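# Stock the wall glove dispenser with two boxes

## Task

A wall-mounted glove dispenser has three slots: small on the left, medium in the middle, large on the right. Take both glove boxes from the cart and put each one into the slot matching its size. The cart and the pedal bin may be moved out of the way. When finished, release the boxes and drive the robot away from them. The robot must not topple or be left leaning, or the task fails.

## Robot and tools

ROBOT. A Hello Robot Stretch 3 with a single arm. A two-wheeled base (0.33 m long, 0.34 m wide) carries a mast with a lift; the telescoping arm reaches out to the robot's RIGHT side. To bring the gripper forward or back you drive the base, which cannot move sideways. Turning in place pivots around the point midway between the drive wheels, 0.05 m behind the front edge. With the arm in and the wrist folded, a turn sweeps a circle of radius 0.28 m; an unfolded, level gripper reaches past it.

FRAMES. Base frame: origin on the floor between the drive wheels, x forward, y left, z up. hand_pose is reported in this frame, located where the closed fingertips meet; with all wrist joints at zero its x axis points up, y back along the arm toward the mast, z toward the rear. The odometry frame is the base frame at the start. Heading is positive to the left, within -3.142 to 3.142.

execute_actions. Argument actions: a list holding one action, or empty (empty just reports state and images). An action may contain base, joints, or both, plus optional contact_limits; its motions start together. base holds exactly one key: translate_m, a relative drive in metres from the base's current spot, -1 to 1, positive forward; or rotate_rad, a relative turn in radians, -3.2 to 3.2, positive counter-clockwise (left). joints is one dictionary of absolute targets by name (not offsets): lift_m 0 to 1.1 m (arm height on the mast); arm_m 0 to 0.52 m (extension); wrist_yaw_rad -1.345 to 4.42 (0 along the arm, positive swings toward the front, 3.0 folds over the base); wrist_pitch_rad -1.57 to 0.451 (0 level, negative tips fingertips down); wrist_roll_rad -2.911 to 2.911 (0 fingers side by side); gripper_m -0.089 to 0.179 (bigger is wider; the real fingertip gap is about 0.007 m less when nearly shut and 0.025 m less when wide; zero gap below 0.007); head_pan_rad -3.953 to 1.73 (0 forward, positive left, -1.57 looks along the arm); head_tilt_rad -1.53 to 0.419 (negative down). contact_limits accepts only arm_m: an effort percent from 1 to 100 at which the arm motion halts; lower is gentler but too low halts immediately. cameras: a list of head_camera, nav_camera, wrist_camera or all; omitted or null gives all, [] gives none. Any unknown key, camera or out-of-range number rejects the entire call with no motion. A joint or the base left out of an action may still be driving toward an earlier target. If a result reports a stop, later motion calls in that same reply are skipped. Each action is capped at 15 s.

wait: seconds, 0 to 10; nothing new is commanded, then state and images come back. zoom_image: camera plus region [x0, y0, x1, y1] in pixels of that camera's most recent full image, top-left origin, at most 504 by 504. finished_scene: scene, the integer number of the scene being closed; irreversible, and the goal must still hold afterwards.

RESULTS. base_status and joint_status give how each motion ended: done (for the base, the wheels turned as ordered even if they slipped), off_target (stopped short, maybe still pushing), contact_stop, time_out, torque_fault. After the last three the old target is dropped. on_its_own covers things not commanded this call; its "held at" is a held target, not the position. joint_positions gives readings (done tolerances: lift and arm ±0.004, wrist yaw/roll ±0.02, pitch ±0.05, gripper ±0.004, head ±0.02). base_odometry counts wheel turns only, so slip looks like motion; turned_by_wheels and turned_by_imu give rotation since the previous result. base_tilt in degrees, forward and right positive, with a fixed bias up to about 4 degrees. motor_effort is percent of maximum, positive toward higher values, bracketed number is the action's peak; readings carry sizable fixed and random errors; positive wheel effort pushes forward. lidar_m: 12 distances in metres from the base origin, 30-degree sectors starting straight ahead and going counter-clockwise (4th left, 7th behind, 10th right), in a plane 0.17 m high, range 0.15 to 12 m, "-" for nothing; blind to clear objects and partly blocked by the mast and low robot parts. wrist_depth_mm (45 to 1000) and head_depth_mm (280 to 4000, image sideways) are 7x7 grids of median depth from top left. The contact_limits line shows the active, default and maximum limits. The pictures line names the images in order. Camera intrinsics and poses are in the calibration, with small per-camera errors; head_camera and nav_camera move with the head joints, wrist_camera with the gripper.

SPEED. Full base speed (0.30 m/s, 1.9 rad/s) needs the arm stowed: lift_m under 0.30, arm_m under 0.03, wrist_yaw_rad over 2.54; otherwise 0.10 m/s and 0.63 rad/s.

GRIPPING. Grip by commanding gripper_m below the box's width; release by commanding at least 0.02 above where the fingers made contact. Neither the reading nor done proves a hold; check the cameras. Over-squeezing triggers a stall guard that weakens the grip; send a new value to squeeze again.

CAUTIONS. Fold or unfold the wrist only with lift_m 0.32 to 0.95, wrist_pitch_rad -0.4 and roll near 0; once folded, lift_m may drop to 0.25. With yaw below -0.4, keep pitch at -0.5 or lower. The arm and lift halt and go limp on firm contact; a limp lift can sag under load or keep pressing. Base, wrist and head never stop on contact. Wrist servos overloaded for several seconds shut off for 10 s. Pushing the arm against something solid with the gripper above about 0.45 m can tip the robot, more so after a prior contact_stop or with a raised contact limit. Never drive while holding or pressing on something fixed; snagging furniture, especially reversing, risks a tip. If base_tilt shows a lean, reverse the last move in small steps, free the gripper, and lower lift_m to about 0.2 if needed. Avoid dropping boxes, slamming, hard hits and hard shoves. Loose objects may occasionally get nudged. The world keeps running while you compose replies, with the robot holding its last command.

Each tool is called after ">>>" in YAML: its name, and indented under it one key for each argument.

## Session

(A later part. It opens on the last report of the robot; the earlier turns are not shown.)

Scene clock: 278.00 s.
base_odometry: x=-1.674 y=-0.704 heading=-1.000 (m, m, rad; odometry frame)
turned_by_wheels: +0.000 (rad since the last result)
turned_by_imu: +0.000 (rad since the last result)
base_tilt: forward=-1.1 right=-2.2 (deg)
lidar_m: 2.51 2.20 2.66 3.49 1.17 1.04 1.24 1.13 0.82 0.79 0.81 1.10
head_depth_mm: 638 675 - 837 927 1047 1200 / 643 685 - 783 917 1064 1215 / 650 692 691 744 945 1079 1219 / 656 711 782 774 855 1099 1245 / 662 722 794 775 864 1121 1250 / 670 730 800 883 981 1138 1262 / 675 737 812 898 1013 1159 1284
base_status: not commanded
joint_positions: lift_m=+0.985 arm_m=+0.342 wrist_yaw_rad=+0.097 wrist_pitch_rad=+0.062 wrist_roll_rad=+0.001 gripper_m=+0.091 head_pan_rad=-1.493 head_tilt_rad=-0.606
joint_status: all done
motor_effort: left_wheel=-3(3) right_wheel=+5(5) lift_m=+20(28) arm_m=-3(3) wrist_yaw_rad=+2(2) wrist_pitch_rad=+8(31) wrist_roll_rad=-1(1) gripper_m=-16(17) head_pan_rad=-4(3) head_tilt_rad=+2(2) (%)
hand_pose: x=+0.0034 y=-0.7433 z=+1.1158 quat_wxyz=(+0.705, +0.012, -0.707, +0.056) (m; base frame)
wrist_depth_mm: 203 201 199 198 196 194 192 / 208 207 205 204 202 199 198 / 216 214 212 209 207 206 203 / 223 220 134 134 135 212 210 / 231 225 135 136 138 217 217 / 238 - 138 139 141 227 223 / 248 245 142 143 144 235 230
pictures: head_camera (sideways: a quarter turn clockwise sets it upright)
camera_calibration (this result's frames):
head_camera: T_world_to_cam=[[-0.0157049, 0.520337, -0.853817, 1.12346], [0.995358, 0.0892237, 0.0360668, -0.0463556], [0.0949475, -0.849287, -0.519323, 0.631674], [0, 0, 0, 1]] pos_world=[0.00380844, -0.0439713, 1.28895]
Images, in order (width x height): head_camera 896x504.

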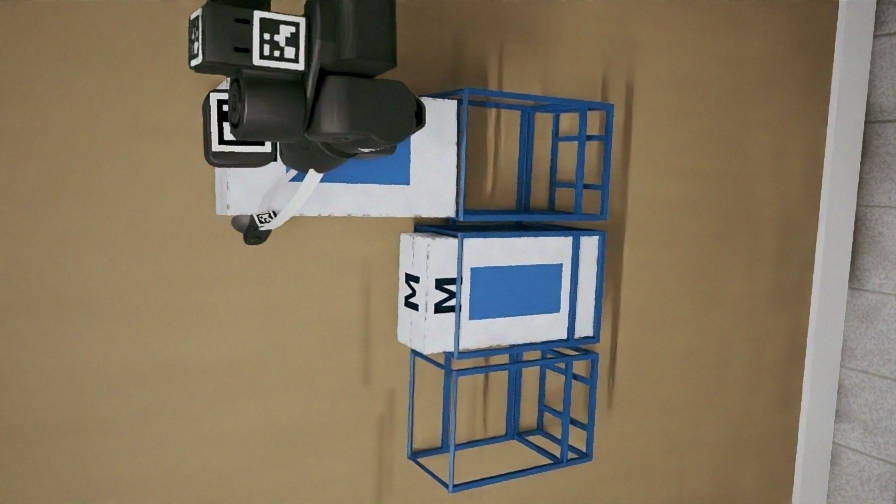

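>>> execute_actions:
  actions:
    - {"joints":{"lift_m":1.07}}
  cameras: []

>>> execute_actions:
  actions:
    - {"base":{"translate_m":-0.008},"joints":{"arm_m":0.352}}
  cameras: []

>>> execute_actions:
  actions:
    - {"joints":{"lift_m":0.985}}
  cameras: ["head_camera"]

>>> zoom_image:
  camera: "head_camera"
  region: [330,60,650,260]

Scene clock: 283.53 s.
base_odometry: x=-1.674 y=-0.704 heading=-1.000 (m, m, rad; odometry frame)
turned_by_wheels: +0.000 (rad since the last result)
turned_by_imu: +0.000 (rad since the last result)
base_tilt: forward=-1.2 right=-2.3 (deg)
lidar_m: 2.51 2.20 2.66 3.50 1.17 1.04 1.24 1.13 0.82 0.78 0.81 1.10
head_depth_mm: 620 - 755 832 927 1047 1197 / 632 - 691 827 916 1065 1220 / 647 629 676 849 944 1078 1225 / 657 715 784 770 852 1104 1244 / 663 719 792 774 863 1125 1254 / 670 728 802 884 982 1137 1261 / 678 737 811 897 1014 1161 1285
base_status: not commanded
joint_positions: lift_m=+1.070 arm_m=+0.342 wrist_yaw_rad=+0.098 wrist_pitch_rad=+0.020 wrist_roll_rad=+0.001 gripper_m=+0.091 head_pan_rad=-1.493 head_tilt_rad=-0.606
joint_status: all done
motor_effort: left_wheel=-2(2) right_wheel=+4(5) lift_m=+29(23) arm_m=-2(2) wrist_yaw_rad=+1(2) wrist_pitch_rad=+27(29) wrist_roll_rad=+0(1) gripper_m=-16(16) head_pan_rad=-3(4) head_tilt_rad=+2(2) (%)
hand_pose: x=+0.0038 y=-0.7426 z=+1.1895 quat_wxyz=(+0.706, +0.028, -0.707, +0.042) (m; base frame)
wrist_depth_mm: 199 197 195 193 191 190 189 / 206 205 203 200 199 198 196 / 215 212 210 209 206 204 203 / 222 219 143 134 135 213 210 / 231 226 135 136 138 220 219 / 241 236 139 140 142 232 227 / 254 251 143 145 147 240 237
pictures: none
No camera images: the call's "cameras" was empty. Leave "cameras" out to get every camera's image.

Scene clock: 284.67 s.
base_odometry: x=-1.678 y=-0.698 heading=-1.000 (m, m, rad; odometry frame)
turned_by_wheels: +0.000 (rad since the last result)
turned_by_imu: +0.000 (rad since the last result)
base_tilt: forward=-1.2 right=-2.2 (deg)
lidar_m: 2.52 2.20 2.67 3.49 1.17 1.03 1.23 1.13 0.82 0.79 0.81 1.10
head_depth_mm: 621 - 755 832 927 1044 1196 / 631 - 701 835 931 1063 1216 / 648 648 686 852 942 1081 1227 / 656 718 781 775 841 1102 1245 / 661 720 793 775 850 1120 1254 / 670 729 802 879 967 1145 1258 / 677 738 811 895 1008 1162 1294
base_status: done
joint_positions: lift_m=+1.070 arm_m=+0.352 wrist_yaw_rad=+0.100 wrist_pitch_rad=+0.020 wrist_roll_rad=+0.001 gripper_m=+0.091 head_pan_rad=-1.493 head_tilt_rad=-0.606
joint_status: all done
motor_effort: left_wheel=-1(4) right_wheel=+2(5) lift_m=+28(29) arm_m=+2(2) wrist_yaw_rad=+1(1) wrist_pitch_rad=+28(28) wrist_roll_rad=+0(1) gripper_m=-16(16) head_pan_rad=-4(4) head_tilt_rad=+2(2) (%)
hand_pose: x=+0.0041 y=-0.7521 z=+1.1895 quat_wxyz=(+0.706, +0.028, -0.707, +0.042) (m; base frame)
wrist_depth_mm: 190 188 187 184 183 182 180 / 197 195 193 192 190 188 186 / 205 202 201 199 197 195 193 / 213 209 143 134 135 202 200 / 222 217 135 136 138 209 209 / 231 227 139 140 142 223 217 / 243 239 143 145 146 230 226
pictures: none
No camera images: the call's "cameras" was empty. Leave "cameras" out to get every camera's image.

Scene clock: 286.27 s.
base_odometry: x=-1.678 y=-0.698 heading=-1.000 (m, m, rad; odometry frame)
turned_by_wheels: +0.000 (rad since the last result)
turned_by_imu: +0.000 (rad since the last result)
base_tilt: forward=-1.3 right=-2.2 (deg)
lidar_m: 2.52 2.20 2.67 3.49 1.16 1.04 1.23 1.13 0.82 0.79 0.81 1.10
head_depth_mm: 635 675 - 834 927 1046 1198 / 643 687 - 828 935 1066 1220 / 648 698 697 757 943 1081 1226 / 655 712 786 778 839 1105 1239 / 664 722 791 773 854 1122 1255 / 669 729 802 880 965 1140 1260 / 676 738 813 892 1014 1156 1283
base_status: not commanded
joint_positions: lift_m=+0.985 arm_m=+0.352 wrist_yaw_rad=+0.100 wrist_pitch_rad=+0.019 wrist_roll_rad=+0.001 gripper_m=+0.091 head_pan_rad=-1.493 head_tilt_rad=-0.606
joint_status: all done
motor_effort: left_wheel=-1(1) right_wheel=+1(2) lift_m=+22(23) arm_m=+2(2) wrist_yaw_rad=-1(1) wrist_pitch_rad=+28(28) wrist_roll_rad=-1(0) gripper_m=-16(15) head_pan_rad=-4(4) head_tilt_rad=+2(2) (%)
hand_pose: x=+0.0043 y=-0.7521 z=+1.1046 quat_wxyz=(+0.706, +0.029, -0.707, +0.042) (m; base frame)
wrist_depth_mm: 190 188 187 185 183 182 180 / 197 195 193 191 190 188 186 / 205 202 201 199 197 195 193 / 213 210 143 134 135 202 200 / 222 216 134 136 137 209 207 / 231 227 139 140 142 222 216 / 244 241 143 145 147 229 226
pictures: head_camera (sideways: a quarter turn clockwise sets it upright)
camera_calibration (this result's frames):
head_camera: T_world_to_cam=[[-0.0157048, 0.520336, -0.853817, 1.12346], [0.995358, 0.0892236, 0.0360668, -0.0463556], [0.0949475, -0.849288, -0.519322, 0.631673], [0, 0, 0, 1]] pos_world=[0.00380844, -0.0439713, 1.28895]
Images, in order (width x height): head_camera 896x504.

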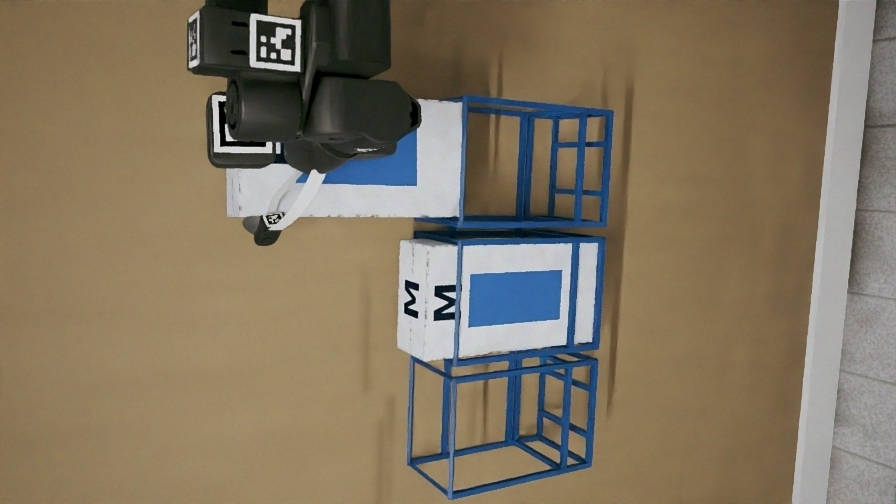

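Region (330, 60, 650, 260) of head_camera's 896x504 image, scaled by 1.575, with more detail than that image has; it fills the top 315 rows of this view, and the rest is white.

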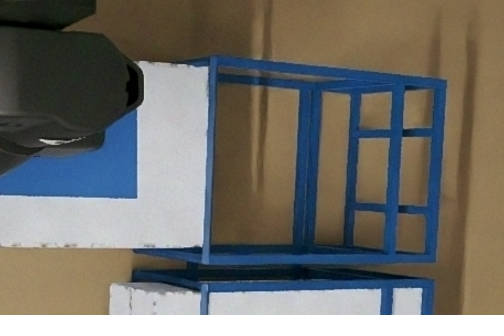

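Entering freely.

>>> execute_actions:
  actions:
    - {"joints":{"lift_m":0.93}}
  cameras: []

Scene clock: 289.10 s.
base_odometry: x=-1.678 y=-0.698 heading=-1.000 (m, m, rad; odometry frame)
turned_by_wheels: +0.000 (rad since the last result)
turned_by_imu: +0.000 (rad since the last result)
base_tilt: forward=-1.2 right=-2.2 (deg)
lidar_m: 2.53 2.20 2.67 3.48 1.16 1.03 1.23 1.13 0.82 0.79 0.81 1.10
head_depth_mm: 636 690 732 860 928 1046 1194 / 642 698 - 851 938 1064 1216 / 651 705 718 760 940 1082 1221 / 657 713 784 773 843 1100 1243 / 662 722 792 773 852 1121 1255 / 670 730 801 881 965 1141 1260 / 675 737 813 894 1010 1159 1285
base_status: not commanded
joint_positions: lift_m=+0.930 arm_m=+0.352 wrist_yaw_rad=+0.100 wrist_pitch_rad=+0.019 wrist_roll_rad=+0.001 gripper_m=+0.091 head_pan_rad=-1.493 head_tilt_rad=-0.606
joint_status: all done
motor_effort: left_wheel=-1(1) right_wheel=+1(1) lift_m=+23(29) arm_m=+2(2) wrist_yaw_rad=+0(0) wrist_pitch_rad=+29(28) wrist_roll_rad=-1(0) gripper_m=-15(16) head_pan_rad=-4(4) head_tilt_rad=+2(2) (%)
hand_pose: x=+0.0043 y=-0.7521 z=+1.0495 quat_wxyz=(+0.706, +0.029, -0.707, +0.042) (m; base frame)
wrist_depth_mm: 189 189 186 185 183 181 179 / 197 195 193 192 190 188 186 / 204 203 201 199 197 195 193 / 213 210 143 134 135 201 200 / 222 217 134 136 138 209 208 / 231 226 139 140 142 221 217 / 243 240 143 145 147 229 226
pictures: none
No camera images: the call's "cameras" was empty. Leave "cameras" out to get every camera's image.

>>> execute_actions:
  actions:
    - {"joints":{"lift_m":0.82}}
  cameras: ["head_camera"]

Scene clock: 293.70 s.
base_odometry: x=-1.678 y=-0.698 heading=-1.000 (m, m, rad; odometry frame)
turned_by_wheels: +0.000 (rad since the last result)
turned_by_imu: +0.000 (rad since the last result)
base_tilt: forward=-1.2 right=-2.3 (deg)
lidar_m: 2.53 2.20 2.67 3.50 1.17 1.04 1.23 1.13 0.82 0.79 0.81 1.10
head_depth_mm: 637 690 755 806 959 1046 1198 / 642 697 764 - 973 1066 1216 / 648 707 771 757 860 1084 1230 / 656 714 783 773 842 1100 1243 / 662 720 791 772 851 1119 1254 / 668 730 798 880 963 1139 1261 / 677 738 809 894 1011 1160 1288
base_status: not commanded
joint_positions: lift_m=+0.820 arm_m=+0.352 wrist_yaw_rad=+0.101 wrist_pitch_rad=+0.019 wrist_roll_rad=+0.001 gripper_m=+0.091 head_pan_rad=-1.493 head_tilt_rad=-0.606
joint_status: all done
motor_effort: left_wheel=-1(1) right_wheel=+1(1) lift_m=+23(22) arm_m=+2(2) wrist_yaw_rad=+0(0) wrist_pitch_rad=+28(28) wrist_roll_rad=+0(1) gripper_m=-15(16) head_pan_rad=-4(4) head_tilt_rad=+2(2) (%)
hand_pose: x=+0.0043 y=-0.7521 z=+0.9396 quat_wxyz=(+0.706, +0.029, -0.707, +0.042) (m; base frame)
wrist_depth_mm: 190 189 187 185 184 181 179 / 197 196 194 192 189 188 187 / 205 204 201 199 196 195 193 / 213 210 142 134 135 203 200 / 162 146 135 136 138 209 209 / 127 142 139 140 142 221 217 / - 148 143 145 147 228 226
pictures: head_camera (sideways: a quarter turn clockwise sets it upright)
camera_calibration (this result's frames):
head_camera: T_world_to_cam=[[-0.0157047, 0.520336, -0.853817, 1.12346], [0.995358, 0.0892235, 0.0360668, -0.0463556], [0.0949474, -0.849288, -0.519322, 0.631673], [0, 0, 0, 1]] pos_world=[0.00380843, -0.0439713, 1.28895]
Images, in order (width x height): head_camera 896x504.

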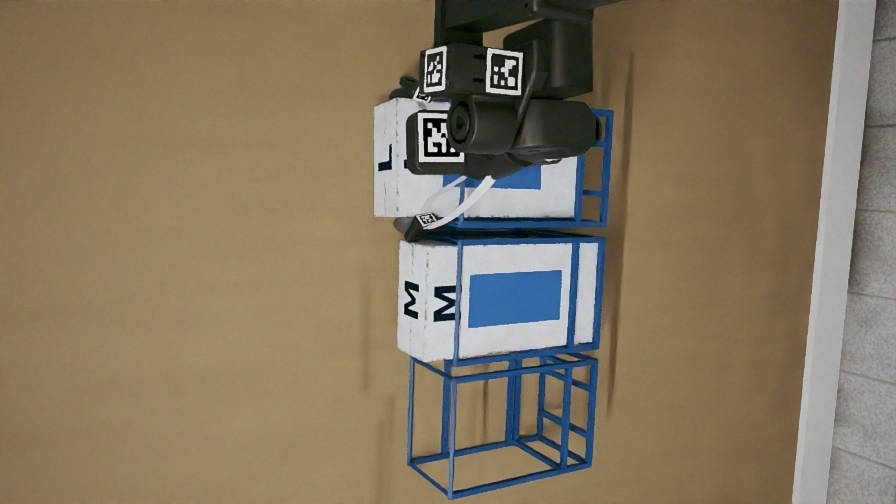

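>>> execute_actions:
  actions:
    - {"joints":{"gripper_m":0.165}}
  cameras: []

>>> execute_actions:
  actions:
    - {"joints":{"lift_m":0.93,"wrist_pitch_rad":0}}
  cameras: []

>>> execute_actions:
  actions:
    - {"joints":{"arm_m":0}}
  cameras: ["head_camera"]

Scene clock: 300.33 s.
base_odometry: x=-1.678 y=-0.698 heading=-1.000 (m, m, rad; odometry frame)
turned_by_wheels: +0.000 (rad since the last result)
turned_by_imu: +0.000 (rad since the last result)
base_tilt: forward=-1.3 right=-2.3 (deg)
lidar_m: 2.52 2.20 2.68 3.48 1.17 1.03 1.23 1.13 0.82 0.79 0.81 1.10
head_depth_mm: 636 691 755 810 959 1048 1191 / 643 699 764 - 972 1067 1217 / 648 706 773 766 845 1083 1233 / 655 713 782 771 841 1103 1247 / 662 720 793 776 851 1121 1251 / 671 731 802 883 961 1140 1265 / 676 740 810 892 1013 1163 1288
base_status: not commanded
joint_positions: lift_m=+0.820 arm_m=+0.352 wrist_yaw_rad=+0.094 wrist_pitch_rad=+0.068 wrist_roll_rad=+0.002 gripper_m=+0.165 head_pan_rad=-1.493 head_tilt_rad=-0.606
joint_status: all done
motor_effort: left_wheel=-3(3) right_wheel=+5(6) lift_m=+23(23) arm_m=+2(2) wrist_yaw_rad=+4(4) wrist_pitch_rad=+5(28) wrist_roll_rad=-1(1) gripper_m=+2(84) head_pan_rad=-4(4) head_tilt_rad=+2(2) (%)
hand_pose: x=+0.0027 y=-0.7529 z=+0.9520 quat_wxyz=(+0.704, +0.010, -0.707, +0.057) (m; base frame)
wrist_depth_mm: 193 192 191 190 187 186 184 / 200 198 196 195 193 191 190 / 206 204 202 200 199 197 196 / 212 211 208 207 204 202 202 / 218 217 212 179 208 - 208 / - 131 129 125 121 216 213 / 132 144 122 123 123 223 222
pictures: none
No camera images: the call's "cameras" was empty. Leave "cameras" out to get every camera's image.

Scene clock: 302.17 s.
base_odometry: x=-1.678 y=-0.698 heading=-1.000 (m, m, rad; odometry frame)
turned_by_wheels: +0.000 (rad since the last result)
turned_by_imu: +0.000 (rad since the last result)
base_tilt: forward=-1.3 right=-2.1 (deg)
lidar_m: 2.52 2.21 2.67 3.48 1.17 1.03 1.23 1.13 0.82 0.79 0.81 1.10
head_depth_mm: 637 691 730 855 928 1051 1199 / 642 699 - 851 904 1063 1218 / 650 706 765 764 829 1084 1223 / 657 714 774 774 842 1101 1237 / 663 723 793 777 851 1124 1252 / 671 729 800 880 965 1141 1263 / 677 739 812 890 1011 1161 1286
base_status: not commanded
joint_positions: lift_m=+0.930 arm_m=+0.352 wrist_yaw_rad=+0.098 wrist_pitch_rad=-0.015 wrist_roll_rad=+0.006 gripper_m=+0.165 head_pan_rad=-1.493 head_tilt_rad=-0.606
joint_status: all done
motor_effort: left_wheel=-2(3) right_wheel=+3(6) lift_m=+26(31) arm_m=+2(2) wrist_yaw_rad=+1(5) wrist_pitch_rad=+7(6) wrist_roll_rad=-3(4) gripper_m=+1(2) head_pan_rad=-4(4) head_tilt_rad=+2(2) (%)
hand_pose: x=+0.0037 y=-0.7513 z=+1.0407 quat_wxyz=(+0.705, +0.040, -0.708, +0.029) (m; base frame)
wrist_depth_mm: 187 185 184 182 181 180 179 / 195 193 192 190 189 187 185 / 205 201 200 198 197 195 193 / 213 211 209 207 205 203 202 / 224 220 219 217 215 - 210 / 232 232 229 226 226 224 221 / 249 246 242 238 235 234 232
pictures: none
No camera images: the call's "cameras" was empty. Leave "cameras" out to get every camera's image.

Scene clock: 305.93 s.
base_odometry: x=-1.678 y=-0.698 heading=-1.000 (m, m, rad; odometry frame)
turned_by_wheels: +0.000 (rad since the last result)
turned_by_imu: +0.000 (rad since the last result)
base_tilt: forward=-1.2 right=-2.2 (deg)
lidar_m: 2.52 2.19 2.67 3.48 1.17 1.03 1.23 1.13 0.82 0.79 0.81 1.10
head_depth_mm: 636 692 753 831 940 1041 - / 644 700 766 782 820 - - / 648 706 773 764 821 - 1234 / 655 712 784 773 842 1105 1243 / 662 722 792 774 865 1124 1260 / 669 730 802 880 965 1144 1262 / 677 739 812 895 1010 1159 1292
base_status: not commanded
joint_positions: lift_m=+0.930 arm_m=+0.003 wrist_yaw_rad=+0.100 wrist_pitch_rad=-0.016 wrist_roll_rad=+0.005 gripper_m=+0.165 head_pan_rad=-1.493 head_tilt_rad=-0.606
joint_status: all done
joint sent to its limit — the command would take arm_m past its lower limit, so that joint was sent only as far as its limit.
motor_effort: left_wheel=-2(2) right_wheel=+3(3) lift_m=+25(26) arm_m=-3(4) wrist_yaw_rad=+0(1) wrist_pitch_rad=+7(7) wrist_roll_rad=-2(3) gripper_m=+0(1) head_pan_rad=-4(4) head_tilt_rad=+2(2) (%)
hand_pose: x=+0.0041 y=-0.4025 z=+1.0403 quat_wxyz=(+0.705, +0.041, -0.708, +0.029) (m; base frame)
wrist_depth_mm: 524 518 516 513 511 507 497 / 546 538 536 533 528 522 520 / 571 569 554 551 552 545 534 / 597 589 578 576 575 563 565 / 628 616 498 504 599 - 592 / 662 654 521 528 634 629 618 / 692 674 547 540 663 657 647
pictures: head_camera (sideways: a quarter turn clockwise sets it upright)
camera_calibration (this result's frames):
head_camera: T_world_to_cam=[[-0.0156924, 0.520191, -0.853906, 1.12358], [0.995358, 0.0892278, 0.0360647, -0.046353], [0.0949527, -0.849376, -0.519176, 0.631483], [0, 0, 0, 1]] pos_world=[0.00380852, -0.0439735, 1.28895]
Images, in order (width x height): head_camera 896x504.

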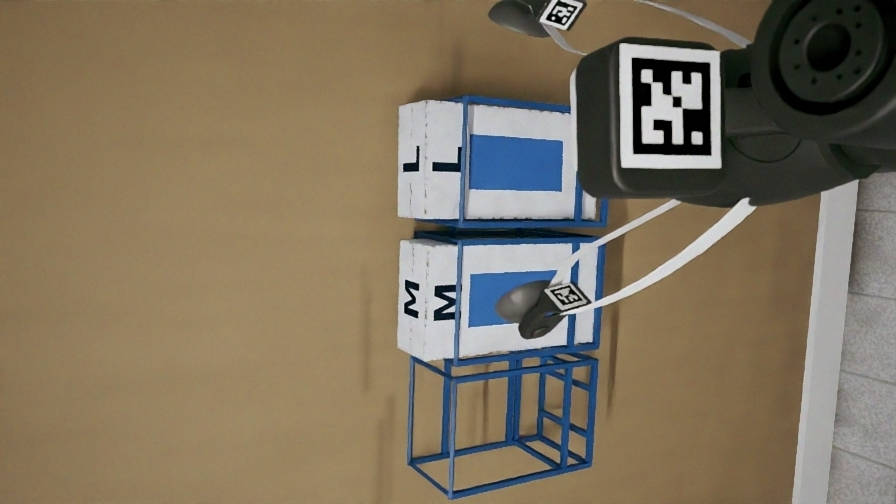

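Both seated.

>>> finished_scene:
  scene: 2

The scene is finished: the task was done.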